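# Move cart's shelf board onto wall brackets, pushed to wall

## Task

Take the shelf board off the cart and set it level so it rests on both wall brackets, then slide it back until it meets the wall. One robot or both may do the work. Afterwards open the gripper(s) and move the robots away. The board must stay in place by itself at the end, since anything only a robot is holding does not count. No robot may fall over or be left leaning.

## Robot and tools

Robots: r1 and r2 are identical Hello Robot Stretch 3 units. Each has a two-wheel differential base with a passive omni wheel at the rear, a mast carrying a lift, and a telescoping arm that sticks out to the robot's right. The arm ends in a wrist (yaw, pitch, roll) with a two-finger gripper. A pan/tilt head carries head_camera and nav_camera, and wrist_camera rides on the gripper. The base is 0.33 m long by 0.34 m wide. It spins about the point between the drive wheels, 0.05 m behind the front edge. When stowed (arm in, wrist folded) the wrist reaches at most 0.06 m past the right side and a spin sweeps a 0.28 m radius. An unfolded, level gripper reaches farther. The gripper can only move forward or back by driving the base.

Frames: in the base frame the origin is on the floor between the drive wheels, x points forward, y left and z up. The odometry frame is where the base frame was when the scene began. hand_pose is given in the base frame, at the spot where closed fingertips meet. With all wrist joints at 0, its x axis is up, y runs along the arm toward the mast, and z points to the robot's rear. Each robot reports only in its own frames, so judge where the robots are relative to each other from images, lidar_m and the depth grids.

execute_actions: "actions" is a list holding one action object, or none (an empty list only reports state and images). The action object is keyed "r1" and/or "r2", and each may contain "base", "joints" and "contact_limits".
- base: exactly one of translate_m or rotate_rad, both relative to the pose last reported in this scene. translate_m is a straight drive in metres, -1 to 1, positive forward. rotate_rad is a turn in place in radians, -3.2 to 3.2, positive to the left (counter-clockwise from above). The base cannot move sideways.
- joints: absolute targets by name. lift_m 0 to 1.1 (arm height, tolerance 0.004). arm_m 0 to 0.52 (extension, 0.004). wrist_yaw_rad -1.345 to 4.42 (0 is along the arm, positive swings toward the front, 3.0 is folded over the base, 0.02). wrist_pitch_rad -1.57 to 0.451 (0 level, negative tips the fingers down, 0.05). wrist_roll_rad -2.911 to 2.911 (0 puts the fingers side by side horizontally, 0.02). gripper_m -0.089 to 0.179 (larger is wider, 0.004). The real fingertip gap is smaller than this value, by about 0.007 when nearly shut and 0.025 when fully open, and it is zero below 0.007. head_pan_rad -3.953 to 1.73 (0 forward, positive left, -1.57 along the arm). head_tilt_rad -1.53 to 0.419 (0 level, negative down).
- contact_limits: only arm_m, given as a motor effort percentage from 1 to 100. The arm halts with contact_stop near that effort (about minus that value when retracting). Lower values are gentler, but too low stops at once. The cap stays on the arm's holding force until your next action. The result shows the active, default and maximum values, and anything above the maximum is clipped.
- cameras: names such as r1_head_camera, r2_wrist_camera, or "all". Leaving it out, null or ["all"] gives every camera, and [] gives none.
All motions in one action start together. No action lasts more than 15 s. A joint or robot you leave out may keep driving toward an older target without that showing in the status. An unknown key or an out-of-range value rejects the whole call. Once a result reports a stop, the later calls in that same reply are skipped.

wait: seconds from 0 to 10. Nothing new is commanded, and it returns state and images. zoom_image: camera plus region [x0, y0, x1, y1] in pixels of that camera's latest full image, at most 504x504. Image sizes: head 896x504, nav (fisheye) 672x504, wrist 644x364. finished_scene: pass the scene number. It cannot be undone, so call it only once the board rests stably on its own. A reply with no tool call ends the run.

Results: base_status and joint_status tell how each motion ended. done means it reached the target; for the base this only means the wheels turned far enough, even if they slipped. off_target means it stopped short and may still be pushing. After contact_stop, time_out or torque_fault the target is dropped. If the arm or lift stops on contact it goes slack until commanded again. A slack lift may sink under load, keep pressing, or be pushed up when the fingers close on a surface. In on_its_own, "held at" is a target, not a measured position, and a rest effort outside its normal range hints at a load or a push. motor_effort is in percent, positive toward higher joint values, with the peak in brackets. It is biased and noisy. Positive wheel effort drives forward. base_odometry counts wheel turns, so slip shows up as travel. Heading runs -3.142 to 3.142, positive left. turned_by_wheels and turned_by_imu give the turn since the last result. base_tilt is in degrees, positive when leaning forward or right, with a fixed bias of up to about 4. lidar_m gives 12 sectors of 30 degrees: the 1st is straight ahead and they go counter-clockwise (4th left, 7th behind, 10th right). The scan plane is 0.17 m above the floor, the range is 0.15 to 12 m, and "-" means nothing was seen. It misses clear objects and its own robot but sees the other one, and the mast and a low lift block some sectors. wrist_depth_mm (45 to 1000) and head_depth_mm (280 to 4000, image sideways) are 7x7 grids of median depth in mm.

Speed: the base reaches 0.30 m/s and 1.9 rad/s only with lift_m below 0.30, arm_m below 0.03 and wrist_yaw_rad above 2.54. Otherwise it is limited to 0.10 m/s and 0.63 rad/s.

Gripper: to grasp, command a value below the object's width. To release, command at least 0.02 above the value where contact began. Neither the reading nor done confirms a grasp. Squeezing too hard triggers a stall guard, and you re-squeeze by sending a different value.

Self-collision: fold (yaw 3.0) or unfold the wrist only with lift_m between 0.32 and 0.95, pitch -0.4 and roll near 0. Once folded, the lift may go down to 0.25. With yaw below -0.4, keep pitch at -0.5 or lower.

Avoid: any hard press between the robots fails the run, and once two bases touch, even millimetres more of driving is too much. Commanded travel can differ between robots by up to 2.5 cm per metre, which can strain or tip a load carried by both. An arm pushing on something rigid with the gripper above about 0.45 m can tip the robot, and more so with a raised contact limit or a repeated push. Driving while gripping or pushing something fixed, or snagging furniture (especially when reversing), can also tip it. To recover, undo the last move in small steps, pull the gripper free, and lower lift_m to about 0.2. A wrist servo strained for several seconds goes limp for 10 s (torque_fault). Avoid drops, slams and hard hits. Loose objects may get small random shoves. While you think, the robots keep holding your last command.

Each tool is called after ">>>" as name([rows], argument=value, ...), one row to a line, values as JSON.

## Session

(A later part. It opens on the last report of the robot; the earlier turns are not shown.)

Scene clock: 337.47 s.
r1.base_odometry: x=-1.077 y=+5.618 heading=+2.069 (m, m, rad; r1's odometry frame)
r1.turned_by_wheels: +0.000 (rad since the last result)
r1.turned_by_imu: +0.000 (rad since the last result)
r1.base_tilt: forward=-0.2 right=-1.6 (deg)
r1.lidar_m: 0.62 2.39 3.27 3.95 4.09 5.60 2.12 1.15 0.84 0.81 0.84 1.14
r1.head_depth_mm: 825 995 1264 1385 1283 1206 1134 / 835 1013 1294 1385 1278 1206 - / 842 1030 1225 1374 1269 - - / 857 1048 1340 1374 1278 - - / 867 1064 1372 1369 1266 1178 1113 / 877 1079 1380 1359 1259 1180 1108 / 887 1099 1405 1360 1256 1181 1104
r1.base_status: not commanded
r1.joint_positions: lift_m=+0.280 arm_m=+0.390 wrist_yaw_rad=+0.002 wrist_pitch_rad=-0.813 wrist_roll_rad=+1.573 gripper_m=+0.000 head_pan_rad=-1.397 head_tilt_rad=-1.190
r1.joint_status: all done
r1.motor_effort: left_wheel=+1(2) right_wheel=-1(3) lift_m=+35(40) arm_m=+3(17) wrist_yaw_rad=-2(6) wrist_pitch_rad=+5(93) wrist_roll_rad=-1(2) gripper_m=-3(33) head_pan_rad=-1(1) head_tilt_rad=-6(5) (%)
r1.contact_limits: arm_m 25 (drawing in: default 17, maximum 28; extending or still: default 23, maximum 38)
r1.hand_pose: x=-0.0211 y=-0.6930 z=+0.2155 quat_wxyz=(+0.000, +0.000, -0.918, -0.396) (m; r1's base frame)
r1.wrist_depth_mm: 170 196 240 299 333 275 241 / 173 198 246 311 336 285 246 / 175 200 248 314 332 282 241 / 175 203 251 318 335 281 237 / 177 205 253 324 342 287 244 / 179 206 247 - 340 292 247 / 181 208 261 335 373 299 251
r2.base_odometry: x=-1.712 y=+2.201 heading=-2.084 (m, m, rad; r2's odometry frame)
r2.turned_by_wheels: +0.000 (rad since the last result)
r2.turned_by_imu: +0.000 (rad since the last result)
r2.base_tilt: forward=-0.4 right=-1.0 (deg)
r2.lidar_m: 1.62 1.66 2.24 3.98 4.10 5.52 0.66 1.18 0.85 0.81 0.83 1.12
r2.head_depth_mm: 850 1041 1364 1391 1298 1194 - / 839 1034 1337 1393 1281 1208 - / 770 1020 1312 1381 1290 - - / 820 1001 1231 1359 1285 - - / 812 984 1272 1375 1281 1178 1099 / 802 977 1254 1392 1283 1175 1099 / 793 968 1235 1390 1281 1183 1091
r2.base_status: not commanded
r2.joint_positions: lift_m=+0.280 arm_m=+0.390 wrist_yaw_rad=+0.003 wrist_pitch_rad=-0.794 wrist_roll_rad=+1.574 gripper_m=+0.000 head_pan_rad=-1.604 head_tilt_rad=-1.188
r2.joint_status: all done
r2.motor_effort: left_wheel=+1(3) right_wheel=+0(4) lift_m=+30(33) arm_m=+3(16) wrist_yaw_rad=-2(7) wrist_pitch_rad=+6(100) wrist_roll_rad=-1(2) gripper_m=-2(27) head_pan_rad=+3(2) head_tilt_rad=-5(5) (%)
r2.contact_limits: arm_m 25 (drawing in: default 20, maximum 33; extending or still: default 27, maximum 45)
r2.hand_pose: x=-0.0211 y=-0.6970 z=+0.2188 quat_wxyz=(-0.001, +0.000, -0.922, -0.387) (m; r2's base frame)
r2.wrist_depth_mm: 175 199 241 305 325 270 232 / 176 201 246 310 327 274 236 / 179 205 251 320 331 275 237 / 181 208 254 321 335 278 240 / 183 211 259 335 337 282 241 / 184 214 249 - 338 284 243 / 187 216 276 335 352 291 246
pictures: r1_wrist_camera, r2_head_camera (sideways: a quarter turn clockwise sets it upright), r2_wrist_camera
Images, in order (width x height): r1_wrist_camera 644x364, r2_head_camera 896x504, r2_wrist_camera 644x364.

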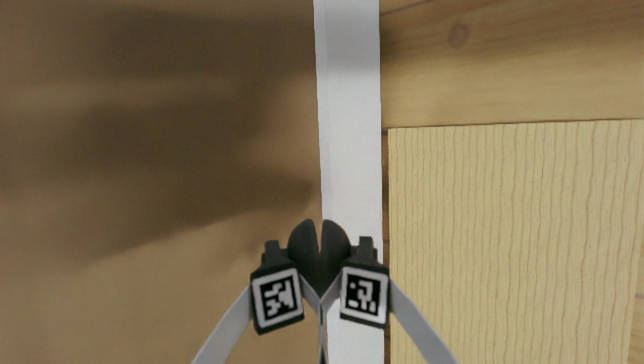

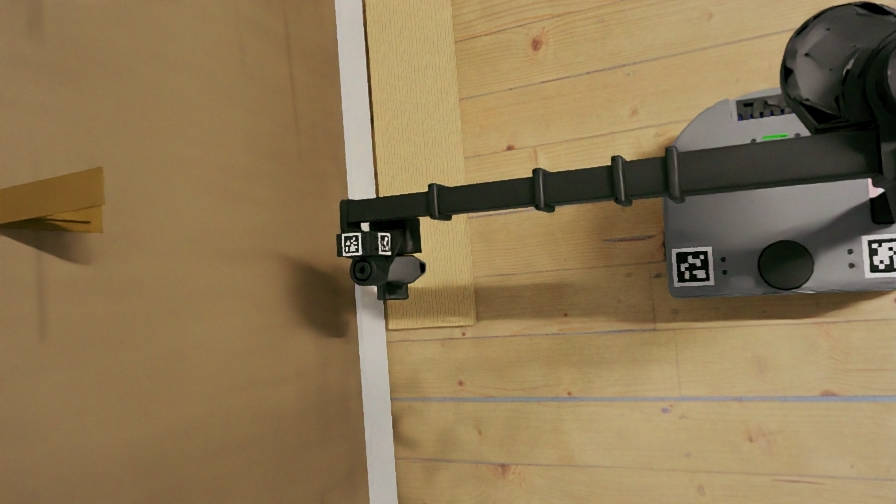

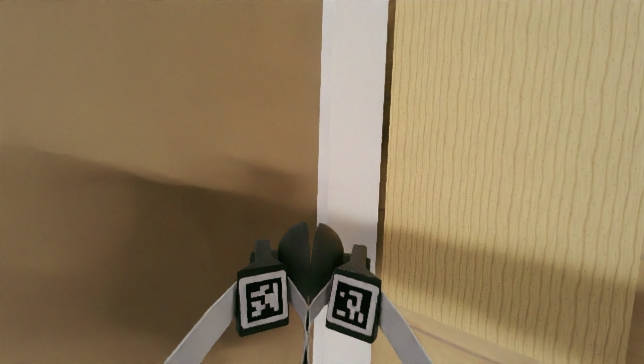

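>>> execute_actions([
  {"r1":{"joints":{"arm_m":0.2,"wrist_pitch_rad":-0.78}},"r2":{"joints":{"arm_m":0.2,"wrist_pitch_rad":-0.78}}},
], cameras=[])

>>> execute_actions([
  {"r1":{"joints":{"lift_m":0.08}},"r2":{"joints":{"lift_m":0.08}}},
], cameras=[])

>>> execute_actions([
  {"r1":{"joints":{"arm_m":0.30},"contact_limits":{"arm_m":35}},"r2":{"joints":{"arm_m":0.30},"contact_limits":{"arm_m":35}}},
], cameras=[])

>>> execute_actions([
  {"r1":{"joints":{"arm_m":0.31,"lift_m":0.11,"wrist_pitch_rad":-0.65},"contact_limits":{"arm_m":35}},"r2":{"joints":{"arm_m":0.31,"lift_m":0.11,"wrist_pitch_rad":-0.65},"contact_limits":{"arm_m":35}}},
], cameras=[])

>>> execute_actions([
  {"r1":{"joints":{"lift_m":0.15,"wrist_pitch_rad":-0.7}},"r2":{"joints":{"lift_m":0.15,"wrist_pitch_rad":-0.68}}},
], cameras=[])

>>> execute_actions([
  {"r1":{"joints":{"lift_m":0.19,"wrist_pitch_rad":-0.65}},"r2":{"joints":{"lift_m":0.19,"wrist_pitch_rad":-0.63}}},
], cameras=[])

>>> execute_actions([
  {"r1":{"joints":{"lift_m":0.23,"arm_m":0.36,"wrist_pitch_rad":-0.72},"contact_limits":{"arm_m":30}},"r2":{"joints":{"lift_m":0.23,"arm_m":0.36,"wrist_pitch_rad":-0.7},"contact_limits":{"arm_m":30}}},
], cameras=[])

>>> execute_actions([
  {"r1":{"joints":{"lift_m":0.25,"arm_m":0.41,"wrist_pitch_rad":-0.8},"contact_limits":{"arm_m":30}},"r2":{"joints":{"lift_m":0.25,"arm_m":0.41,"wrist_pitch_rad":-0.78},"contact_limits":{"arm_m":30}}},
], cameras=["r1_wrist_camera","r2_wrist_camera","r2_head_camera"])

Scene clock: 340.70 s.
r1.base_odometry: x=-1.077 y=+5.618 heading=+2.069 (m, m, rad; r1's odometry frame)
r1.turned_by_wheels: +0.000 (rad since the last result)
r1.turned_by_imu: +0.001 (rad since the last result)
r1.base_tilt: forward=-0.2 right=-1.7 (deg)
r1.lidar_m: 0.62 2.39 3.28 3.96 4.08 5.61 2.12 1.15 0.84 0.81 0.83 1.13
r1.head_depth_mm: 822 995 1265 1398 1285 1192 1125 / 833 1014 1298 1382 1289 1207 - / 845 1029 1321 1394 1263 - - / 855 1046 1341 1363 1272 - - / 867 1065 1377 1380 1272 1179 1115 / 884 1081 1379 1366 1264 1181 1103 / 891 1100 1403 1367 1261 1182 1101
r1.base_status: not commanded
r1.joint_positions: lift_m=+0.280 arm_m=+0.200 wrist_yaw_rad=+0.002 wrist_pitch_rad=-0.793 wrist_roll_rad=+1.573 gripper_m=+0.000 head_pan_rad=-1.397 head_tilt_rad=-1.190
r1.joint_status: all done
r1.motor_effort: left_wheel=+1(1) right_wheel=-1(0) lift_m=+34(35) arm_m=-2(3) wrist_yaw_rad=-2(2) wrist_pitch_rad=+5(5) wrist_roll_rad=-2(1) gripper_m=-3(3) head_pan_rad=-2(0) head_tilt_rad=-6(6) (%)
r1.hand_pose: x=-0.0212 y=-0.5078 z=+0.2188 quat_wxyz=(-0.001, +0.000, -0.922, -0.386) (m; r1's base frame)
r1.wrist_depth_mm: 312 359 423 413 338 283 242 / 313 364 430 428 346 283 247 / 322 370 434 434 348 295 250 / 323 369 453 431 348 300 254 / 323 370 465 440 361 304 260 / 329 378 445 - 366 312 265 / 330 385 475 462 379 319 268
r2.base_odometry: x=-1.712 y=+2.201 heading=-2.084 (m, m, rad; r2's odometry frame)
r2.turned_by_wheels: +0.000 (rad since the last result)
r2.turned_by_imu: +0.001 (rad since the last result)
r2.base_tilt: forward=-0.4 right=-1.1 (deg)
r2.lidar_m: 1.62 1.66 2.25 3.98 4.08 5.56 0.65 1.18 0.84 0.81 0.83 1.12
r2.head_depth_mm: 848 1047 1366 1390 1287 1197 - / 837 1028 1336 1390 1286 1202 - / 773 1018 1321 1398 1290 - - / 818 1004 1294 1401 1266 - - / 811 988 1267 1377 1281 1177 1092 / 801 977 1248 1402 1266 1179 1097 / 792 969 1233 1393 1272 1173 1096
r2.base_status: not commanded
r2.joint_positions: lift_m=+0.280 arm_m=+0.200 wrist_yaw_rad=+0.002 wrist_pitch_rad=-0.793 wrist_roll_rad=+1.574 gripper_m=+0.000 head_pan_rad=-1.604 head_tilt_rad=-1.188
r2.joint_status: all done
r2.motor_effort: left_wheel=+1(1) right_wheel=+0(0) lift_m=+31(30) arm_m=-3(5) wrist_yaw_rad=-2(3) wrist_pitch_rad=+6(4) wrist_roll_rad=-1(2) gripper_m=-2(2) head_pan_rad=+2(2) head_tilt_rad=-4(5) (%)
r2.hand_pose: x=-0.0212 y=-0.5078 z=+0.2190 quat_wxyz=(-0.001, +0.000, -0.922, -0.386) (m; r2's base frame)
r2.wrist_depth_mm: 313 366 434 402 333 289 246 / 320 371 443 408 338 289 250 / 324 376 445 415 344 293 252 / 325 385 455 422 356 296 253 / 331 386 461 415 360 299 255 / 334 395 459 - 359 302 258 / 338 398 488 464 350 306 260
pictures: none
No camera images: the call's "cameras" was empty. Leave "cameras" out to get every camera's image.

Scene clock: 343.37 s.
r1.base_odometry: x=-1.077 y=+5.618 heading=+2.069 (m, m, rad; r1's odometry frame)
r1.turned_by_wheels: +0.000 (rad since the last result)
r1.turned_by_imu: +0.001 (rad since the last result)
r1.base_tilt: forward=-0.2 right=-1.7 (deg)
r1.lidar_m: 0.62 2.40 3.27 3.97 4.11 5.66 2.13 1.15 0.84 0.81 0.83 0.70
r1.head_depth_mm: 821 997 1271 1396 1294 1199 1118 / 837 1008 1286 1388 1281 1205 - / 843 1027 1319 1380 1265 - - / 851 1044 1346 1359 1257 - - / 863 1068 1366 1364 1270 1182 1116 / 877 1077 1388 1370 1275 1182 1102 / 890 1103 1410 1361 1261 1176 1101
r1.base_status: not commanded
r1.joint_positions: lift_m=+0.080 arm_m=+0.200 wrist_yaw_rad=+0.002 wrist_pitch_rad=-0.776 wrist_roll_rad=+1.573 gripper_m=+0.000 head_pan_rad=-1.397 head_tilt_rad=-1.190
r1.joint_status: all done
r1.motor_effort: left_wheel=+1(1) right_wheel=-2(1) lift_m=+19(27) arm_m=-3(3) wrist_yaw_rad=-1(2) wrist_pitch_rad=-1(5) wrist_roll_rad=-1(1) gripper_m=-4(4) head_pan_rad=-1(1) head_tilt_rad=-6(6) (%)
r1.hand_pose: x=-0.0212 y=-0.5112 z=+0.0223 quat_wxyz=(-0.001, +0.000, -0.926, -0.379) (m; r1's base frame)
r1.wrist_depth_mm: 299 320 226 171 137 114 97 / 299 330 235 175 140 116 99 / 310 333 231 179 143 118 101 / 311 332 219 185 146 120 102 / 317 342 233 184 150 123 104 / 320 344 261 - 150 125 106 / 327 360 253 207 163 129 108
r2.base_odometry: x=-1.712 y=+2.201 heading=-2.084 (m, m, rad; r2's odometry frame)
r2.turned_by_wheels: +0.000 (rad since the last result)
r2.turned_by_imu: +0.001 (rad since the last result)
r2.base_tilt: forward=-0.4 right=-1.1 (deg)
r2.lidar_m: 1.62 1.67 2.25 3.96 4.10 5.52 0.66 0.76 0.85 0.81 0.83 1.12
r2.head_depth_mm: 847 1042 1365 1388 1298 1189 1110 / 838 1030 1347 1389 1281 1201 - / 772 1015 1315 1383 1304 - - / 820 1004 1298 1382 1254 - - / 811 992 1273 1382 1280 1182 1098 / 805 979 1246 1388 1279 1174 1098 / 793 962 1230 1398 1272 1177 1097
r2.base_status: not commanded
r2.joint_positions: lift_m=+0.080 arm_m=+0.200 wrist_yaw_rad=+0.002 wrist_pitch_rad=-0.767 wrist_roll_rad=+1.574 gripper_m=+0.000 head_pan_rad=-1.604 head_tilt_rad=-1.188
r2.joint_status: all done
r2.motor_effort: left_wheel=+0(1) right_wheel=+0(0) lift_m=+19(25) arm_m=-3(3) wrist_yaw_rad=-2(2) wrist_pitch_rad=-7(7) wrist_roll_rad=-2(2) gripper_m=-3(3) head_pan_rad=+2(2) head_tilt_rad=-4(3) (%)
r2.hand_pose: x=-0.0212 y=-0.5127 z=+0.0236 quat_wxyz=(-0.001, +0.000, -0.927, -0.375) (m; r2's base frame)
r2.wrist_depth_mm: 301 308 204 174 138 115 98 / 305 316 207 176 140 116 99 / 313 327 210 179 141 117 100 / 317 335 214 181 143 118 101 / 321 343 219 176 145 119 101 / 327 349 249 - 146 120 102 / 329 366 226 191 143 121 103
pictures: none
No camera images: the call's "cameras" was empty. Leave "cameras" out to get every camera's image.

Scene clock: 345.63 s.
r1.base_odometry: x=-1.077 y=+5.618 heading=+2.069 (m, m, rad; r1's odometry frame)
r1.turned_by_wheels: +0.000 (rad since the last result)
r1.turned_by_imu: +0.000 (rad since the last result)
r1.base_tilt: forward=-1.2 right=-3.3 (deg)
r1.lidar_m: 0.62 2.40 3.26 3.95 4.12 4.94 2.12 1.16 0.84 0.81 0.84 0.77
r1.head_depth_mm: 848 1020 1277 1408 1293 1204 1122 / 855 1030 1300 1396 1300 1206 - / 868 1048 1332 1422 1301 - - / 877 1067 1359 1396 1293 - - / 885 1080 1381 1408 1295 1191 1110 / 900 1103 1403 1399 1278 1184 1108 / 911 1112 1426 1390 1284 1191 1112
r1.base_status: not commanded
r1.joint_positions: lift_m=+0.081 arm_m=+0.298 wrist_yaw_rad=+0.004 wrist_pitch_rad=-0.875 wrist_roll_rad=+1.573 gripper_m=+0.000 head_pan_rad=-1.397 head_tilt_rad=-1.190
r1.joint_status: all done
r1.on_its_own: arm_m is at rest, and its effort (+16) is outside its rest range (-14 to +14); wrist_pitch_rad is at rest, and its effort (+36) is outside its rest range (-20 to +32)
r1.motor_effort: left_wheel=+1(10) right_wheel=-1(2) lift_m=+6(18) arm_m=+16(20) wrist_yaw_rad=-4(4) wrist_pitch_rad=+36(36) wrist_roll_rad=-1(1) gripper_m=-8(7) head_pan_rad=-1(2) head_tilt_rad=-5(6) (%)
r1.contact_limits: arm_m 35 (drawing in: default 17, maximum 28; extending or still: default 23, maximum 38)
r1.hand_pose: x=-0.0209 y=-0.5886 z=+0.0074 quat_wxyz=(+0.000, +0.001, -0.906, -0.424) (m; r1's base frame)
r1.wrist_depth_mm: 237 270 223 175 144 123 106 / 241 278 232 179 148 125 108 / 243 277 230 178 153 128 111 / 249 276 220 176 156 131 113 / 249 282 231 182 160 134 115 / 258 293 250 - 159 138 118 / 261 296 269 195 174 140 120
r2.base_odometry: x=-1.712 y=+2.201 heading=-2.084 (m, m, rad; r2's odometry frame)
r2.turned_by_wheels: +0.000 (rad since the last result)
r2.turned_by_imu: +0.000 (rad since the last result)
r2.base_tilt: forward=-1.4 right=-2.6 (deg)
r2.lidar_m: 1.62 1.67 2.25 3.95 4.09 5.56 0.65 0.67 0.85 0.82 0.84 1.13
r2.head_depth_mm: 866 1063 1364 1414 1296 1189 1109 / 857 1050 1352 1405 1293 1207 - / 828 1039 1323 1416 1297 - - / 822 1022 1306 1433 1292 - - / 830 1008 1279 1406 1291 1185 1097 / 823 998 1264 1428 1291 1189 1106 / 814 987 1240 1420 1294 1193 1098
r2.base_status: not commanded
r2.joint_positions: lift_m=+0.081 arm_m=+0.298 wrist_yaw_rad=+0.004 wrist_pitch_rad=-0.848 wrist_roll_rad=+1.574 gripper_m=+0.000 head_pan_rad=-1.604 head_tilt_rad=-1.188
r2.joint_status: all done
r2.on_its_own: arm_m is at rest, and its effort (+15) is outside its rest range (-14 to +14); wrist_pitch_rad is at rest, and its effort (+33) is outside its rest range (-20 to +32)
r2.motor_effort: left_wheel=-1(10) right_wheel=-1(2) lift_m=+6(19) arm_m=+15(20) wrist_yaw_rad=-4(4) wrist_pitch_rad=+33(34) wrist_roll_rad=-2(2) gripper_m=-5(5) head_pan_rad=+2(3) head_tilt_rad=-4(3) (%)
r2.contact_limits: arm_m 35 (drawing in: default 20, maximum 33; extending or still: default 27, maximum 45)
r2.hand_pose: x=-0.0209 y=-0.5947 z=+0.0114 quat_wxyz=(+0.000, +0.001, -0.911, -0.412) (m; r2's base frame)
r2.wrist_depth_mm: 240 263 202 164 146 123 106 / 244 267 208 167 148 125 108 / 246 274 212 171 150 126 109 / 254 282 217 176 152 128 110 / 258 287 225 179 155 129 111 / 261 291 242 - 153 131 112 / 266 303 237 188 154 133 114
pictures: none
No camera images: the call's "cameras" was empty. Leave "cameras" out to get every camera's image.

Scene clock: 347.53 s.
r1.base_odometry: x=-1.077 y=+5.618 heading=+2.069 (m, m, rad; r1's odometry frame)
r1.turned_by_wheels: +0.000 (rad since the last result)
r1.turned_by_imu: -0.001 (rad since the last result)
r1.base_tilt: forward=-0.2 right=-1.7 (deg)
r1.lidar_m: 0.62 2.39 3.27 3.95 4.09 5.63 2.13 1.15 0.84 0.81 0.83 0.74
r1.head_depth_mm: 827 997 1280 1388 1286 1207 1118 / 836 1014 1292 1381 1284 1207 - / 843 1030 1314 1398 1265 - - / 855 1048 1348 1368 1275 - - / 865 1062 1370 1364 1264 1192 1110 / 880 1086 1383 1366 1261 1180 1106 / 893 1089 1407 1360 1265 1172 1104
r1.base_status: not commanded
r1.joint_positions: lift_m=+0.110 arm_m=+0.308 wrist_yaw_rad=+0.007 wrist_pitch_rad=-0.876 wrist_roll_rad=+1.573 gripper_m=+0.000 head_pan_rad=-1.397 head_tilt_rad=-1.190
r1.joint_status: wrist_pitch_rad off_target (ended at -0.876, target -0.650); the others done
r1.on_its_own: arm_m is at rest, and its effort (+18) is outside its rest range (-14 to +14); wrist_pitch_rad is at rest, and its effort (+85) is outside its rest range (-20 to +32)
r1.motor_effort: left_wheel=+2(5) right_wheel=-3(6) lift_m=+20(21) arm_m=+18(22) wrist_yaw_rad=-7(7) wrist_pitch_rad=+85(85) wrist_roll_rad=-1(2) gripper_m=-16(17) head_pan_rad=-2(1) head_tilt_rad=-6(6) (%)
r1.contact_limits: arm_m 35 (drawing in: default 17, maximum 28; extending or still: default 23, maximum 38)
r1.hand_pose: x=-0.0205 y=-0.5980 z=+0.0366 quat_wxyz=(+0.001, +0.002, -0.905, -0.425) (m; r1's base frame)
r1.wrist_depth_mm: 230 269 229 183 153 131 115 / 233 273 237 189 157 134 116 / 236 271 235 186 160 137 119 / 241 270 226 181 165 139 120 / 244 279 233 189 165 143 123 / 248 288 247 - 162 146 125 / 253 287 267 195 182 148 127
r2.base_odometry: x=-1.712 y=+2.201 heading=-2.084 (m, m, rad; r2's odometry frame)
r2.turned_by_wheels: +0.000 (rad since the last result)
r2.turned_by_imu: -0.001 (rad since the last result)
r2.base_tilt: forward=-0.5 right=-1.1 (deg)
r2.lidar_m: 1.62 1.67 2.24 3.98 4.12 5.52 0.65 0.82 0.85 0.81 0.83 1.12
r2.head_depth_mm: 843 1042 1365 1410 1292 1197 1107 / 839 1029 1347 1406 1286 1210 - / 786 1015 1312 1380 1283 - - / 820 1001 1299 1418 1288 - - / 812 991 1271 1381 1279 1182 1103 / 802 979 1254 1392 1274 1180 1094 / 793 967 1230 1393 1274 1180 1087
r2.base_status: not commanded
r2.joint_positions: lift_m=+0.110 arm_m=+0.309 wrist_yaw_rad=+0.009 wrist_pitch_rad=-0.824 wrist_roll_rad=+1.574 gripper_m=+0.000 head_pan_rad=-1.604 head_tilt_rad=-1.188
r2.joint_status: wrist_pitch_rad off_target (ended at -0.824, target -0.650); the others done
r2.on_its_own: wrist_pitch_rad is at rest, and its effort (+86) is outside its rest range (-20 to +32)
r2.motor_effort: left_wheel=+2(11) right_wheel=-2(8) lift_m=+21(23) arm_m=+13(21) wrist_yaw_rad=-8(8) wrist_pitch_rad=+86(97) wrist_roll_rad=-2(2) gripper_m=-17(17) head_pan_rad=+2(2) head_tilt_rad=-4(3) (%)
r2.contact_limits: arm_m 35 (drawing in: default 20, maximum 33; extending or still: default 27, maximum 45)
r2.hand_pose: x=-0.0202 y=-0.6098 z=+0.0444 quat_wxyz=(+0.001, +0.003, -0.916, -0.401) (m; r2's base frame)
r2.wrist_depth_mm: 233 266 224 174 160 135 117 / 237 271 230 177 162 137 118 / 240 272 232 179 164 138 119 / 244 278 237 182 166 139 121 / 251 281 243 181 168 141 121 / 255 285 267 182 160 143 122 / 259 292 242 189 178 144 124
pictures: none
No camera images: the call's "cameras" was empty. Leave "cameras" out to get every camera's image.

Scene clock: 348.70 s.
r1.base_odometry: x=-1.077 y=+5.618 heading=+2.069 (m, m, rad; r1's odometry frame)
r1.turned_by_wheels: +0.000 (rad since the last result)
r1.turned_by_imu: +0.000 (rad since the last result)
r1.base_tilt: forward=-0.2 right=-1.7 (deg)
r1.lidar_m: 0.62 2.39 3.26 3.97 4.13 5.60 2.13 1.15 0.84 0.81 0.84 0.81
r1.head_depth_mm: 823 998 1270 1387 1286 1198 1121 / 834 1012 1296 1383 1286 1207 - / 845 1027 1323 1384 1286 - - / 851 1049 1348 1357 1273 - - / 865 1060 1376 1344 1272 1186 1118 / 875 1074 1376 1354 1272 1173 1102 / 886 1093 1388 1349 1256 1177 1101
r1.base_status: not commanded
r1.joint_positions: lift_m=+0.150 arm_m=+0.309 wrist_yaw_rad=+0.007 wrist_pitch_rad=-0.849 wrist_roll_rad=+1.573 gripper_m=+0.001 head_pan_rad=-1.397 head_tilt_rad=-1.190
r1.joint_status: wrist_pitch_rad off_target (ended at -0.849, target -0.700); the others done
r1.on_its_own: wrist_pitch_rad is at rest, and its effort (+56) is outside its rest range (-20 to +32)
r1.motor_effort: left_wheel=+5(5) right_wheel=-6(6) lift_m=+36(43) arm_m=+8(19) wrist_yaw_rad=-7(6) wrist_pitch_rad=+56(85) wrist_roll_rad=-1(1) gripper_m=-20(20) head_pan_rad=-2(1) head_tilt_rad=-5(6) (%)
r1.hand_pose: x=-0.0204 y=-0.6050 z=+0.0799 quat_wxyz=(+0.001, +0.003, -0.911, -0.412) (m; r1's base frame)
r1.wrist_depth_mm: 236 264 295 236 193 164 144 / 239 266 299 242 199 169 147 / 240 269 301 231 202 172 149 / 243 278 292 198 201 175 151 / 243 281 304 198 206 180 154 / 247 288 321 - 203 182 157 / 250 289 317 219 213 183 160
r2.base_odometry: x=-1.712 y=+2.201 heading=-2.084 (m, m, rad; r2's odometry frame)
r2.turned_by_wheels: +0.000 (rad since the last result)
r2.turned_by_imu: +0.000 (rad since the last result)
r2.base_tilt: forward=-0.5 right=-1.0 (deg)
r2.lidar_m: 1.62 1.67 2.24 3.95 4.08 5.53 0.65 0.86 0.85 0.81 0.83 1.12
r2.head_depth_mm: 844 1045 1358 1388 1288 1190 1108 / 839 1036 1341 1388 1289 1201 - / 788 1016 1315 1372 1287 - - / 823 1005 1293 1407 1286 - - / 812 988 1271 1382 1283 1182 1100 / 800 974 1251 1397 1271 1178 1096 / 793 965 1226 1398 1276 1175 1088
r2.base_status: not commanded
r2.joint_positions: lift_m=+0.150 arm_m=+0.309 wrist_yaw_rad=+0.008 wrist_pitch_rad=-0.811 wrist_roll_rad=+1.574 gripper_m=+0.000 head_pan_rad=-1.604 head_tilt_rad=-1.188
r2.joint_status: wrist_pitch_rad off_target (ended at -0.811, target -0.680); the others done
r2.on_its_own: wrist_pitch_rad is at rest, and its effort (+65) is outside its rest range (-20 to +32)
r2.motor_effort: left_wheel=+3(3) right_wheel=-3(4) lift_m=+34(40) arm_m=+7(13) wrist_yaw_rad=-6(7) wrist_pitch_rad=+65(85) wrist_roll_rad=-2(2) gripper_m=-16(16) head_pan_rad=+2(2) head_tilt_rad=-4(4) (%)
r2.hand_pose: x=-0.0202 y=-0.6131 z=+0.0860 quat_wxyz=(+0.000, +0.003, -0.919, -0.395) (m; r2's base frame)
r2.wrist_depth_mm: 238 267 286 194 191 170 147 / 240 270 290 197 194 172 148 / 242 275 296 199 196 174 149 / 247 278 303 203 198 176 151 / 250 285 309 203 203 178 152 / 253 288 325 202 201 179 153 / 256 296 335 210 212 181 155
pictures: none
No camera images: the call's "cameras" was empty. Leave "cameras" out to get every camera's image.

Scene clock: 349.90 s.
r1.base_odometry: x=-1.077 y=+5.618 heading=+2.069 (m, m, rad; r1's odometry frame)
r1.turned_by_wheels: +0.000 (rad since the last result)
r1.turned_by_imu: +0.000 (rad since the last result)
r1.base_tilt: forward=-0.2 right=-1.7 (deg)
r1.lidar_m: 0.62 2.39 3.25 3.95 4.10 5.59 2.13 1.15 0.84 0.81 0.83 0.84
r1.head_depth_mm: 824 996 1275 1393 1290 1197 1129 / 835 1018 1296 1385 1293 1206 - / 847 1029 1323 1362 1282 - - / 856 1041 1352 1343 1267 - - / 867 1057 1378 1346 1268 1194 1112 / 878 1084 1358 1354 1271 1180 1100 / 890 1098 1373 1342 1266 1180 1108
r1.base_status: not commanded
r1.joint_positions: lift_m=+0.190 arm_m=+0.309 wrist_yaw_rad=+0.007 wrist_pitch_rad=-0.804 wrist_roll_rad=+1.573 gripper_m=+0.000 head_pan_rad=-1.397 head_tilt_rad=-1.190
r1.joint_status: wrist_pitch_rad off_target (ended at -0.804, target -0.650); the others done
r1.on_its_own: wrist_pitch_rad is at rest, and its effort (+58) is outside its rest range (-20 to +32)
r1.motor_effort: left_wheel=+4(5) right_wheel=-4(6) lift_m=+31(36) arm_m=+8(8) wrist_yaw_rad=-6(7) wrist_pitch_rad=+58(66) wrist_roll_rad=-1(2) gripper_m=-18(23) head_pan_rad=-2(1) head_tilt_rad=-6(7) (%)
r1.hand_pose: x=-0.0203 y=-0.6143 z=+0.1272 quat_wxyz=(+0.001, +0.003, -0.920, -0.391) (m; r1's base frame)
r1.wrist_depth_mm: 229 268 312 296 240 203 175 / 232 269 319 305 248 207 178 / 235 273 318 293 250 210 182 / 236 275 325 214 251 216 185 / 241 277 332 212 259 219 188 / 241 281 328 - 253 224 191 / 244 284 331 241 274 227 194
r2.base_odometry: x=-1.712 y=+2.201 heading=-2.084 (m, m, rad; r2's odometry frame)
r2.turned_by_wheels: +0.000 (rad since the last result)
r2.turned_by_imu: +0.000 (rad since the last result)
r2.base_tilt: forward=-0.5 right=-1.1 (deg)
r2.lidar_m: 1.62 1.67 2.24 3.97 4.10 5.51 0.65 0.91 0.85 0.81 0.83 1.12
r2.head_depth_mm: 848 1046 1370 1389 1286 1195 1114 / 838 1028 1344 1387 1295 1209 - / 787 1017 1320 1384 1292 - - / 819 1000 1295 1369 1284 - - / 812 989 1266 1374 1272 1178 1102 / 801 983 1242 1390 1279 1179 1099 / 793 966 1226 1389 1280 1173 1085
r2.base_status: not commanded
r2.joint_positions: lift_m=+0.190 arm_m=+0.309 wrist_yaw_rad=+0.008 wrist_pitch_rad=-0.763 wrist_roll_rad=+1.574 gripper_m=+0.000 head_pan_rad=-1.604 head_tilt_rad=-1.188
r2.joint_status: wrist_pitch_rad off_target (ended at -0.763, target -0.630); the others done
r2.on_its_own: wrist_pitch_rad is at rest, and its effort (+66) is outside its rest range (-20 to +32)
r2.motor_effort: left_wheel=+3(3) right_wheel=-3(3) lift_m=+30(33) arm_m=+7(7) wrist_yaw_rad=-7(8) wrist_pitch_rad=+66(73) wrist_roll_rad=-1(2) gripper_m=-15(19) head_pan_rad=+2(2) head_tilt_rad=-5(5) (%)
r2.hand_pose: x=-0.0202 y=-0.6227 z=+0.1340 quat_wxyz=(+0.000, +0.003, -0.928, -0.373) (m; r2's base frame)
r2.wrist_depth_mm: 232 266 308 219 240 210 180 / 234 270 313 221 241 213 182 / 237 272 320 222 244 215 183 / 241 277 323 223 246 216 184 / 244 282 329 224 259 218 186 / 248 286 328 225 253 219 188 / 252 290 356 228 264 223 188
pictures: none
No camera images: the call's "cameras" was empty. Leave "cameras" out to get every camera's image.

Scene clock: 351.37 s.
r1.base_odometry: x=-1.077 y=+5.618 heading=+2.069 (m, m, rad; r1's odometry frame)
r1.turned_by_wheels: +0.000 (rad since the last result)
r1.turned_by_imu: +0.000 (rad since the last result)
r1.base_tilt: forward=-0.1 right=-1.7 (deg)
r1.lidar_m: 0.62 2.39 3.26 3.96 4.11 5.62 2.13 1.15 0.84 0.81 0.83 0.86
r1.head_depth_mm: 826 1001 1269 1393 1284 1198 1136 / 835 1018 1291 1396 1284 1217 - / 842 1031 1291 1371 1277 - - / 857 1045 1345 1338 1276 - - / 868 1053 1366 1351 1270 1174 1108 / 880 1085 1350 1348 1267 1181 1105 / 890 1095 1362 1354 1263 1190 1102
r1.base_status: not commanded
r1.joint_positions: lift_m=+0.230 arm_m=+0.358 wrist_yaw_rad=+0.007 wrist_pitch_rad=-0.930 wrist_roll_rad=+1.573 gripper_m=+0.001 head_pan_rad=-1.397 head_tilt_rad=-1.190
r1.joint_status: wrist_pitch_rad off_target (ended at -0.930, target -0.720); the others done
r1.on_its_own: wrist_pitch_rad is at rest, and its effort (+79) is outside its rest range (-20 to +32)
r1.motor_effort: left_wheel=+2(4) right_wheel=-3(4) lift_m=+24(32) arm_m=+14(13) wrist_yaw_rad=-7(7) wrist_pitch_rad=+79(79) wrist_roll_rad=-2(1) gripper_m=-26(26) head_pan_rad=-1(1) head_tilt_rad=-6(6) (%)
r1.contact_limits: arm_m 30 (drawing in: default 17, maximum 28; extending or still: default 23, maximum 38)
r1.hand_pose: x=-0.0206 y=-0.6369 z=+0.1489 quat_wxyz=(+0.001, +0.002, -0.894, -0.449) (m; r1's base frame)
r1.wrist_depth_mm: 208 248 301 310 262 226 199 / 210 250 303 317 270 233 203 / 213 254 306 306 265 236 208 / 214 254 309 239 262 242 212 / 216 255 313 226 276 248 217 / 216 260 316 221 - 251 219 / 219 260 326 265 283 250 222
r2.base_odometry: x=-1.712 y=+2.201 heading=-2.084 (m, m, rad; r2's odometry frame)
r2.turned_by_wheels: +0.000 (rad since the last result)
r2.turned_by_imu: +0.000 (rad since the last result)
r2.base_tilt: forward=-0.5 right=-1.1 (deg)
r2.lidar_m: 1.62 1.67 2.23 3.97 4.11 5.49 0.65 0.91 0.85 0.81 0.83 1.12
r2.head_depth_mm: 850 1050 1373 1366 1293 1193 1131 / 835 1030 1346 1376 1283 1210 - / 790 1017 1327 1379 1282 - - / 822 1002 1298 1364 1289 - - / 811 998 1274 1384 1282 1185 1101 / 802 978 1252 1387 1279 1186 1092 / 793 961 1227 1400 1275 1177 1094
r2.base_status: not commanded
r2.joint_positions: lift_m=+0.230 arm_m=+0.359 wrist_yaw_rad=+0.006 wrist_pitch_rad=-0.890 wrist_roll_rad=+1.574 gripper_m=+0.001 head_pan_rad=-1.604 head_tilt_rad=-1.188
r2.joint_status: wrist_pitch_rad off_target (ended at -0.890, target -0.700); the others done
r2.on_its_own: wrist_pitch_rad is at rest, and its effort (+94) is outside its rest range (-20 to +32)
r2.motor_effort: left_wheel=+2(3) right_wheel=-2(3) lift_m=+22(37) arm_m=+13(13) wrist_yaw_rad=-5(6) wrist_pitch_rad=+94(96) wrist_roll_rad=-2(2) gripper_m=-22(22) head_pan_rad=+2(2) head_tilt_rad=-4(4) (%)
r2.contact_limits: arm_m 30 (drawing in: default 20, maximum 33; extending or still: default 27, maximum 45)
r2.hand_pose: x=-0.0206 y=-0.6460 z=+0.1545 quat_wxyz=(+0.000, +0.002, -0.903, -0.431) (m; r2's base frame)
r2.wrist_depth_mm: 209 245 292 240 178 233 205 / 212 248 298 242 179 236 207 / 215 253 302 245 179 239 209 / 217 256 310 246 262 241 210 / 219 259 315 228 272 243 213 / 221 263 312 230 - 247 216 / 225 269 339 251 192 244 218
pictures: none
No camera images: the call's "cameras" was empty. Leave "cameras" out to get every camera's image.

Scene clock: 352.83 s.
r1.base_odometry: x=-1.077 y=+5.618 heading=+2.069 (m, m, rad; r1's odometry frame)
r1.turned_by_wheels: +0.000 (rad since the last result)
r1.turned_by_imu: +0.000 (rad since the last result)
r1.base_tilt: forward=-0.2 right=-1.7 (deg)
r1.lidar_m: 0.62 2.39 3.27 3.96 4.11 5.65 2.13 1.15 0.84 0.80 0.83 0.88
r1.head_depth_mm: 825 997 1264 1389 1284 1200 1135 / 835 1012 1288 1378 1286 1208 - / 842 1028 1238 1373 1271 - - / 858 1043 1345 1349 1279 - - / 867 1065 1364 1353 1263 1183 1105 / 875 1081 1344 1351 1261 1181 1103 / 893 1095 1359 1351 1257 1179 1105
r1.base_status: not commanded
r1.joint_positions: lift_m=+0.250 arm_m=+0.408 wrist_yaw_rad=+0.007 wrist_pitch_rad=-1.066 wrist_roll_rad=+1.575 gripper_m=+0.001 head_pan_rad=-1.397 head_tilt_rad=-1.190
r1.joint_status: wrist_pitch_rad off_target (ended at -1.066, target -0.800); the others done
r1.on_its_own: wrist_pitch_rad is at rest, and its effort (+93) is outside its rest range (-20 to +32)
r1.motor_effort: left_wheel=+3(3) right_wheel=-4(4) lift_m=+24(28) arm_m=+14(13) wrist_yaw_rad=-6(6) wrist_pitch_rad=+93(93) wrist_roll_rad=-2(2) gripper_m=-36(36) head_pan_rad=-1(2) head_tilt_rad=-6(6) (%)
r1.contact_limits: arm_m 30 (drawing in: default 17, maximum 28; extending or still: default 23, maximum 38)
r1.hand_pose: x=-0.0209 y=-0.6559 z=+0.1528 quat_wxyz=(+0.000, +0.002, -0.861, -0.508) (m; r1's base frame)
r1.wrist_depth_mm: 194 233 295 302 265 237 217 / 195 236 296 308 272 241 219 / 196 237 301 300 267 248 224 / 198 237 301 242 185 254 227 / 198 240 303 233 201 258 233 / 197 242 294 230 - 259 238 / 200 242 299 263 202 267 242
r2.base_odometry: x=-1.712 y=+2.201 heading=-2.084 (m, m, rad; r2's odometry frame)
r2.turned_by_wheels: +0.000 (rad since the last result)
r2.turned_by_imu: +0.000 (rad since the last result)
r2.base_tilt: forward=-0.5 right=-1.1 (deg)
r2.lidar_m: 1.62 1.67 2.24 3.97 4.10 5.54 0.65 0.92 0.84 0.81 0.83 1.12
r2.head_depth_mm: 847 1051 1361 1364 1295 1187 1129 / 841 1032 1349 1380 1286 1202 - / 789 1018 1313 1375 1297 - - / 820 1006 1244 1354 1279 - - / 815 996 1273 1381 1285 1180 1097 / 803 984 1256 1387 1271 1182 1098 / 795 966 1231 1400 1277 1177 1093
r2.base_status: not commanded
r2.joint_positions: lift_m=+0.250 arm_m=+0.408 wrist_yaw_rad=+0.004 wrist_pitch_rad=-1.024 wrist_roll_rad=+1.574 gripper_m=+0.001 head_pan_rad=-1.604 head_tilt_rad=-1.188
r2.joint_status: wrist_pitch_rad off_target (ended at -1.024, target -0.780); the others done
r2.on_its_own: arm_m is at rest, and its effort (+15) is outside its rest range (-14 to +14); wrist_pitch_rad is at rest, and its effort (+100) is outside its rest range (-20 to +32)
r2.motor_effort: left_wheel=-1(2) right_wheel=+1(2) lift_m=+16(30) arm_m=+15(14) wrist_yaw_rad=-4(5) wrist_pitch_rad=+100(100) wrist_roll_rad=-1(1) gripper_m=-29(29) head_pan_rad=+2(2) head_tilt_rad=-4(4) (%)
r2.contact_limits: arm_m 30 (drawing in: default 20, maximum 33; extending or still: default 27, maximum 45)
r2.hand_pose: x=-0.0211 y=-0.6659 z=+0.1576 quat_wxyz=(+0.000, +0.001, -0.872, -0.490) (m; r2's base frame)
r2.wrist_depth_mm: 189 227 282 242 176 244 219 / 191 231 288 245 178 247 222 / 194 235 291 248 179 250 224 / 196 238 296 250 190 254 227 / 197 239 303 238 201 256 230 / 200 244 294 240 - 259 233 / 202 247 329 260 195 258 235
pictures: r1_wrist_camera, r2_head_camera (sideways: a quarter turn clockwise sets it upright), r2_wrist_camera
Images, in order (width x height): r1_wrist_camera 644x364, r2_head_camera 896x504, r2_wrist_camera 644x364.

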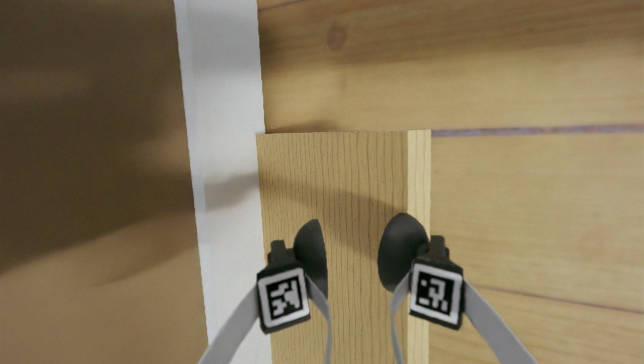

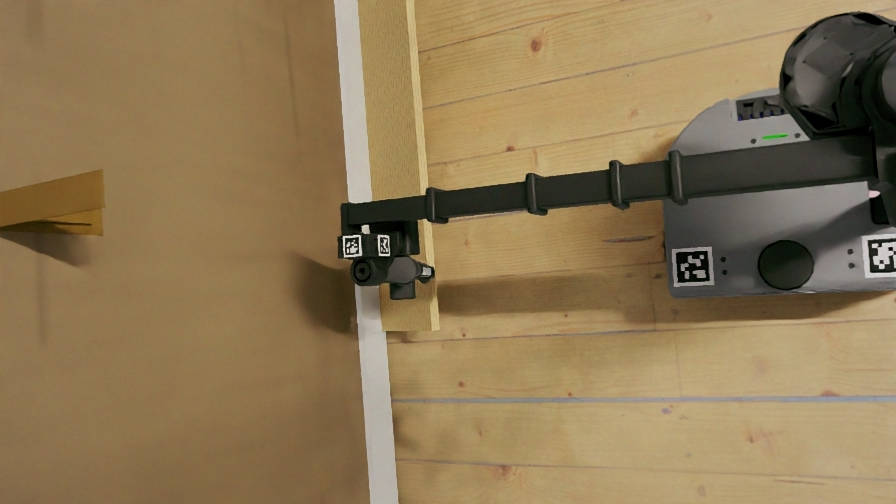

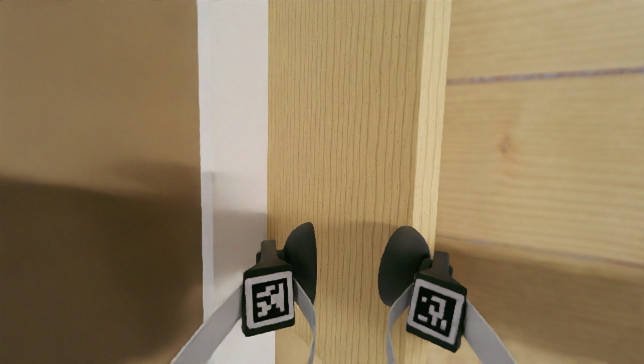

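>>> execute_actions([
  {"r1":{"joints":{"gripper_m":0.05,"lift_m":0.22,"wrist_pitch_rad":-0.95}},"r2":{"joints":{"gripper_m":0.05,"lift_m":0.22,"wrist_pitch_rad":-0.93}}},
], cameras=["r1_wrist_camera","r2_wrist_camera","r2_head_camera"])

Scene clock: 354.07 s.
r1.base_odometry: x=-1.077 y=+5.618 heading=+2.069 (m, m, rad; r1's odometry frame)
r1.turned_by_wheels: +0.000 (rad since the last result)
r1.turned_by_imu: +0.000 (rad since the last result)
r1.base_tilt: forward=-0.2 right=-1.7 (deg)
r1.lidar_m: 0.62 2.39 3.28 3.96 4.12 5.58 2.13 1.15 0.84 0.81 0.83 0.87
r1.head_depth_mm: 824 1002 1267 1393 1281 1189 1132 / 836 1016 1289 1390 1282 1205 - / 848 1030 1237 1363 1280 - - / 855 1044 1344 1349 1278 - - / 868 1059 1372 1340 1266 1179 1115 / 877 1080 1347 1348 1266 1177 1105 / 888 1094 1375 1351 1268 1179 1095
r1.base_status: not commanded
r1.joint_positions: lift_m=+0.243 arm_m=+0.409 wrist_yaw_rad=+0.006 wrist_pitch_rad=-1.081 wrist_roll_rad=+1.575 gripper_m=+0.050 head_pan_rad=-1.397 head_tilt_rad=-1.190
r1.joint_status: lift_m contact_stop (moved -0.007 of -0.030); wrist_pitch_rad off_target (ended at -1.081, target -0.950); the others done
r1.on_its_own: lift_m is slack since a contact_stop, until your next command for it (your +0.220 is given up); wrist_pitch_rad is at rest, and its effort (+50) is outside its rest range (-20 to +32)
r1.motor_effort: left_wheel=+5(5) right_wheel=-6(7) lift_m=+29(27) arm_m=+8(14) wrist_yaw_rad=-6(6) wrist_pitch_rad=+50(93) wrist_roll_rad=-2(2) gripper_m=-17(93) head_pan_rad=-1(2) head_tilt_rad=-5(6) (%)
r1.hand_pose: x=-0.0209 y=-0.6530 z=+0.1441 quat_wxyz=(+0.000, +0.001, -0.857, -0.515) (m; r1's base frame)
r1.wrist_depth_mm: 195 234 297 292 259 233 212 / 196 237 300 298 264 239 215 / 197 238 300 292 259 242 220 / 198 238 298 235 185 245 223 / 200 241 292 244 196 253 228 / 199 241 - 252 196 253 232 / 201 234 331 262 200 271 238
r2.base_odometry: x=-1.712 y=+2.201 heading=-2.084 (m, m, rad; r2's odometry frame)
r2.turned_by_wheels: +0.000 (rad since the last result)
r2.turned_by_imu: +0.000 (rad since the last result)
r2.base_tilt: forward=-0.4 right=-1.1 (deg)
r2.lidar_m: 1.62 1.67 2.24 3.97 4.12 5.49 0.65 0.92 0.85 0.81 0.83 1.12
r2.head_depth_mm: 851 1047 1366 1380 1290 1197 1130 / 837 1031 1334 1391 1291 1199 - / 783 1020 1311 1377 1287 - - / 820 1010 1232 1365 1290 - - / 810 989 1269 1372 1276 1185 1097 / 798 981 1244 1388 1280 1180 1095 / 796 966 1224 1396 1270 1183 1094
r2.base_status: not commanded
r2.joint_positions: lift_m=+0.250 arm_m=+0.409 wrist_yaw_rad=+0.004 wrist_pitch_rad=-1.037 wrist_roll_rad=+1.574 gripper_m=+0.050 head_pan_rad=-1.604 head_tilt_rad=-1.188
r2.joint_status: lift_m contact_stop (moved -0.001 of -0.030); wrist_pitch_rad off_target (ended at -1.037, target -0.930); the others done
r2.on_its_own: lift_m is slack since a contact_stop, until your next command for it (your +0.220 is given up); wrist_pitch_rad is at rest, and its effort (+53) is outside its rest range (-20 to +32)
r2.motor_effort: left_wheel=+1(1) right_wheel=-1(1) lift_m=+27(28) arm_m=+7(15) wrist_yaw_rad=-3(2) wrist_pitch_rad=+53(100) wrist_roll_rad=-2(1) gripper_m=-13(86) head_pan_rad=+2(2) head_tilt_rad=-5(3) (%)
r2.hand_pose: x=-0.0211 y=-0.6637 z=+0.1555 quat_wxyz=(+0.000, +0.001, -0.868, -0.496) (m; r2's base frame)
r2.wrist_depth_mm: 191 230 286 241 180 242 217 / 193 234 289 243 182 244 221 / 194 236 295 248 185 249 222 / 195 238 301 251 185 251 225 / 199 242 298 254 205 255 227 / 201 245 - 258 - 257 230 / 204 238 317 261 200 255 234
pictures: r1_wrist_camera, r2_head_camera (sideways: a quarter turn clockwise sets it upright), r2_wrist_camera
Images, in order (width x height): r1_wrist_camera 644x364, r2_head_camera 896x504, r2_wrist_camera 644x364.

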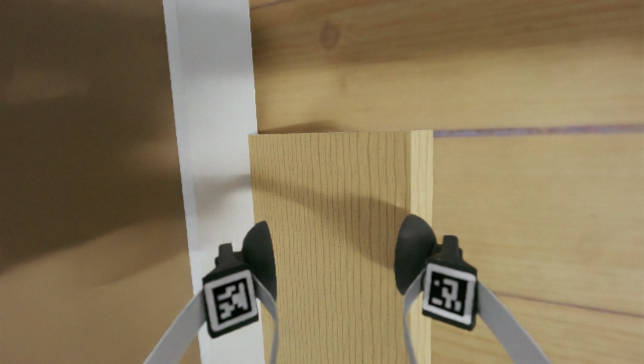

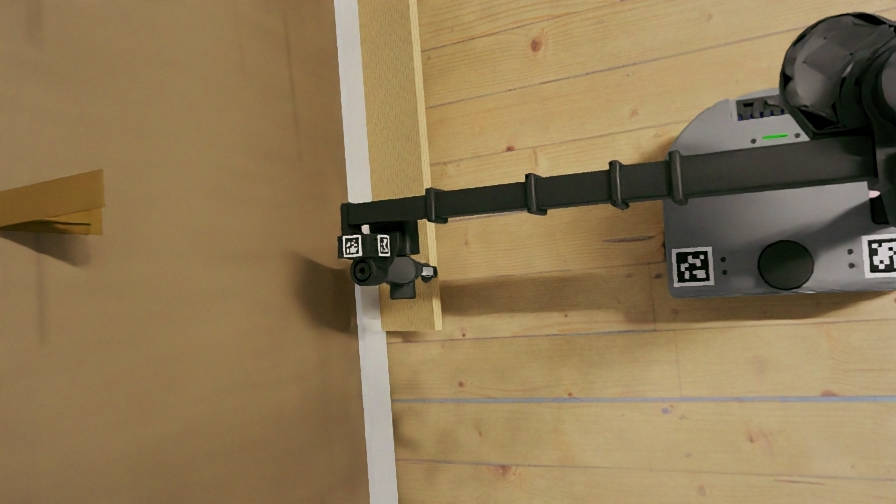

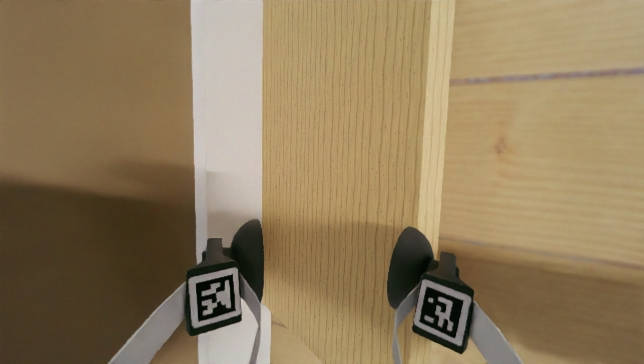

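>>> execute_actions([
  {"r2":{"joints":{"arm_m":0.372,"lift_m":0.265,"wrist_pitch_rad":-1.0,"gripper_m":0.08}}},
], cameras=["r1_wrist_camera","r2_wrist_camera","r2_head_camera"])

Scene clock: 355.90 s.
r1.base_odometry: x=-1.077 y=+5.618 heading=+2.069 (m, m, rad; r1's odometry frame)
r1.turned_by_wheels: +0.000 (rad since the last result)
r1.turned_by_imu: +0.000 (rad since the last result)
r1.base_tilt: forward=-0.2 right=-1.7 (deg)
r1.lidar_m: 0.62 2.39 3.26 3.96 4.11 5.62 2.13 1.15 0.84 0.81 0.83 0.86
r1.head_depth_mm: 821 999 1261 1382 1280 1205 1128 / 831 1012 1280 1387 1278 1220 - / 845 1030 1245 1365 1274 - - / 855 1047 1330 1375 1271 - - / 865 1063 1373 1366 1275 1185 1111 / 875 1074 1385 1363 1266 1181 1101 / 889 1094 1402 1361 1262 1178 1104
r1.base_status: not commanded
r1.joint_positions: lift_m=+0.243 arm_m=+0.410 wrist_yaw_rad=+0.002 wrist_pitch_rad=-0.961 wrist_roll_rad=+1.575 gripper_m=+0.050 head_pan_rad=-1.397 head_tilt_rad=-1.190
r1.joint_status: not commanded
r1.on_its_own: lift_m is slack since a contact_stop, until your next command for it (your +0.220 is given up); wrist_pitch_rad moved +0.120 to your old target -0.950
r1.motor_effort: left_wheel=+2(5) right_wheel=-1(6) lift_m=+28(29) arm_m=+3(8) wrist_yaw_rad=-2(5) wrist_pitch_rad=+4(49) wrist_roll_rad=-2(2) gripper_m=-1(17) head_pan_rad=-2(0) head_tilt_rad=-6(6) (%)
r1.hand_pose: x=-0.0212 y=-0.6815 z=+0.1577 quat_wxyz=(-0.001, +0.000, -0.887, -0.462) (m; r1's base frame)
r1.wrist_depth_mm: 175 204 255 307 270 235 208 / 175 206 263 313 278 241 214 / 176 208 268 318 275 236 217 / 177 210 272 314 273 236 223 / 178 211 263 325 270 241 227 / 180 213 - 328 - 248 230 / 181 208 292 335 297 251 234
r2.base_odometry: x=-1.712 y=+2.201 heading=-2.084 (m, m, rad; r2's odometry frame)
r2.turned_by_wheels: +0.000 (rad since the last result)
r2.turned_by_imu: +0.000 (rad since the last result)
r2.base_tilt: forward=-0.5 right=-1.0 (deg)
r2.lidar_m: 1.62 1.67 2.24 3.98 4.10 5.52 0.65 0.95 0.85 0.81 0.83 1.12
r2.head_depth_mm: 849 1044 1360 1395 1285 1190 1130 / 839 1033 1337 1382 1285 1208 - / 787 1021 1315 1387 1282 - - / 821 1003 1253 1365 1283 - - / 812 991 1274 1379 1278 1183 1093 / 801 974 1254 1399 1284 1172 1092 / 792 963 1227 1385 1272 1175 1095
r2.base_status: not commanded
r2.joint_positions: lift_m=+0.265 arm_m=+0.372 wrist_yaw_rad=+0.002 wrist_pitch_rad=-1.003 wrist_roll_rad=+1.574 gripper_m=+0.080 head_pan_rad=-1.604 head_tilt_rad=-1.188
r2.joint_status: all done
r2.motor_effort: left_wheel=+1(1) right_wheel=+0(1) lift_m=+31(34) arm_m=-3(6) wrist_yaw_rad=-2(4) wrist_pitch_rad=+1(51) wrist_roll_rad=-1(1) gripper_m=+1(88) head_pan_rad=+2(2) head_tilt_rad=-5(4) (%)
r2.hand_pose: x=-0.0212 y=-0.6345 z=+0.1745 quat_wxyz=(-0.001, +0.000, -0.877, -0.481) (m; r2's base frame)
r2.wrist_depth_mm: 214 255 318 317 272 254 228 / 218 260 323 323 278 259 231 / 219 264 328 325 281 263 235 / 222 266 332 331 285 265 237 / 225 270 357 339 288 269 241 / 227 259 378 342 - 271 243 / 228 286 354 371 317 271 245
pictures: r1_wrist_camera, r2_head_camera (sideways: a quarter turn clockwise sets it upright), r2_wrist_camera
Images, in order (width x height): r1_wrist_camera 644x364, r2_head_camera 896x504, r2_wrist_camera 644x364.

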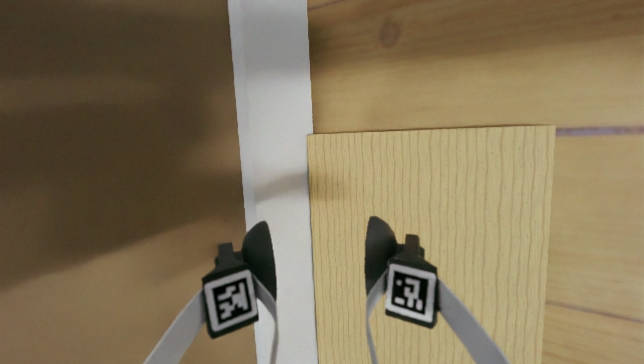

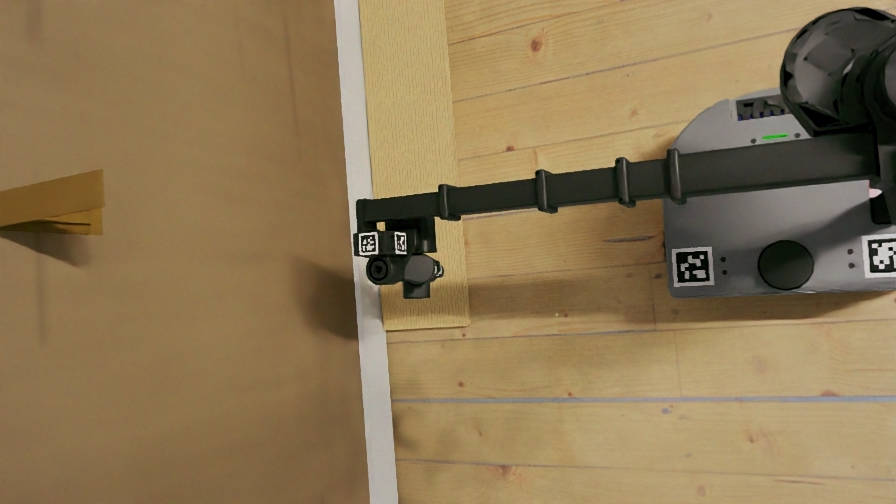

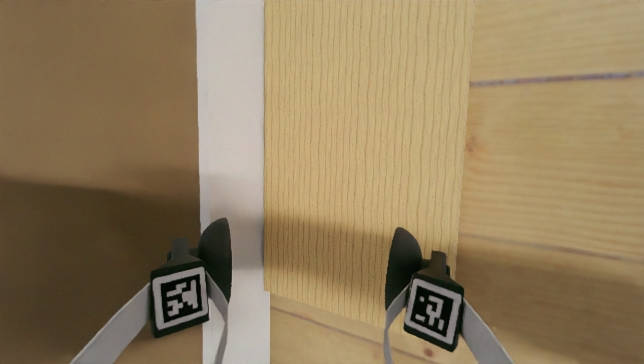

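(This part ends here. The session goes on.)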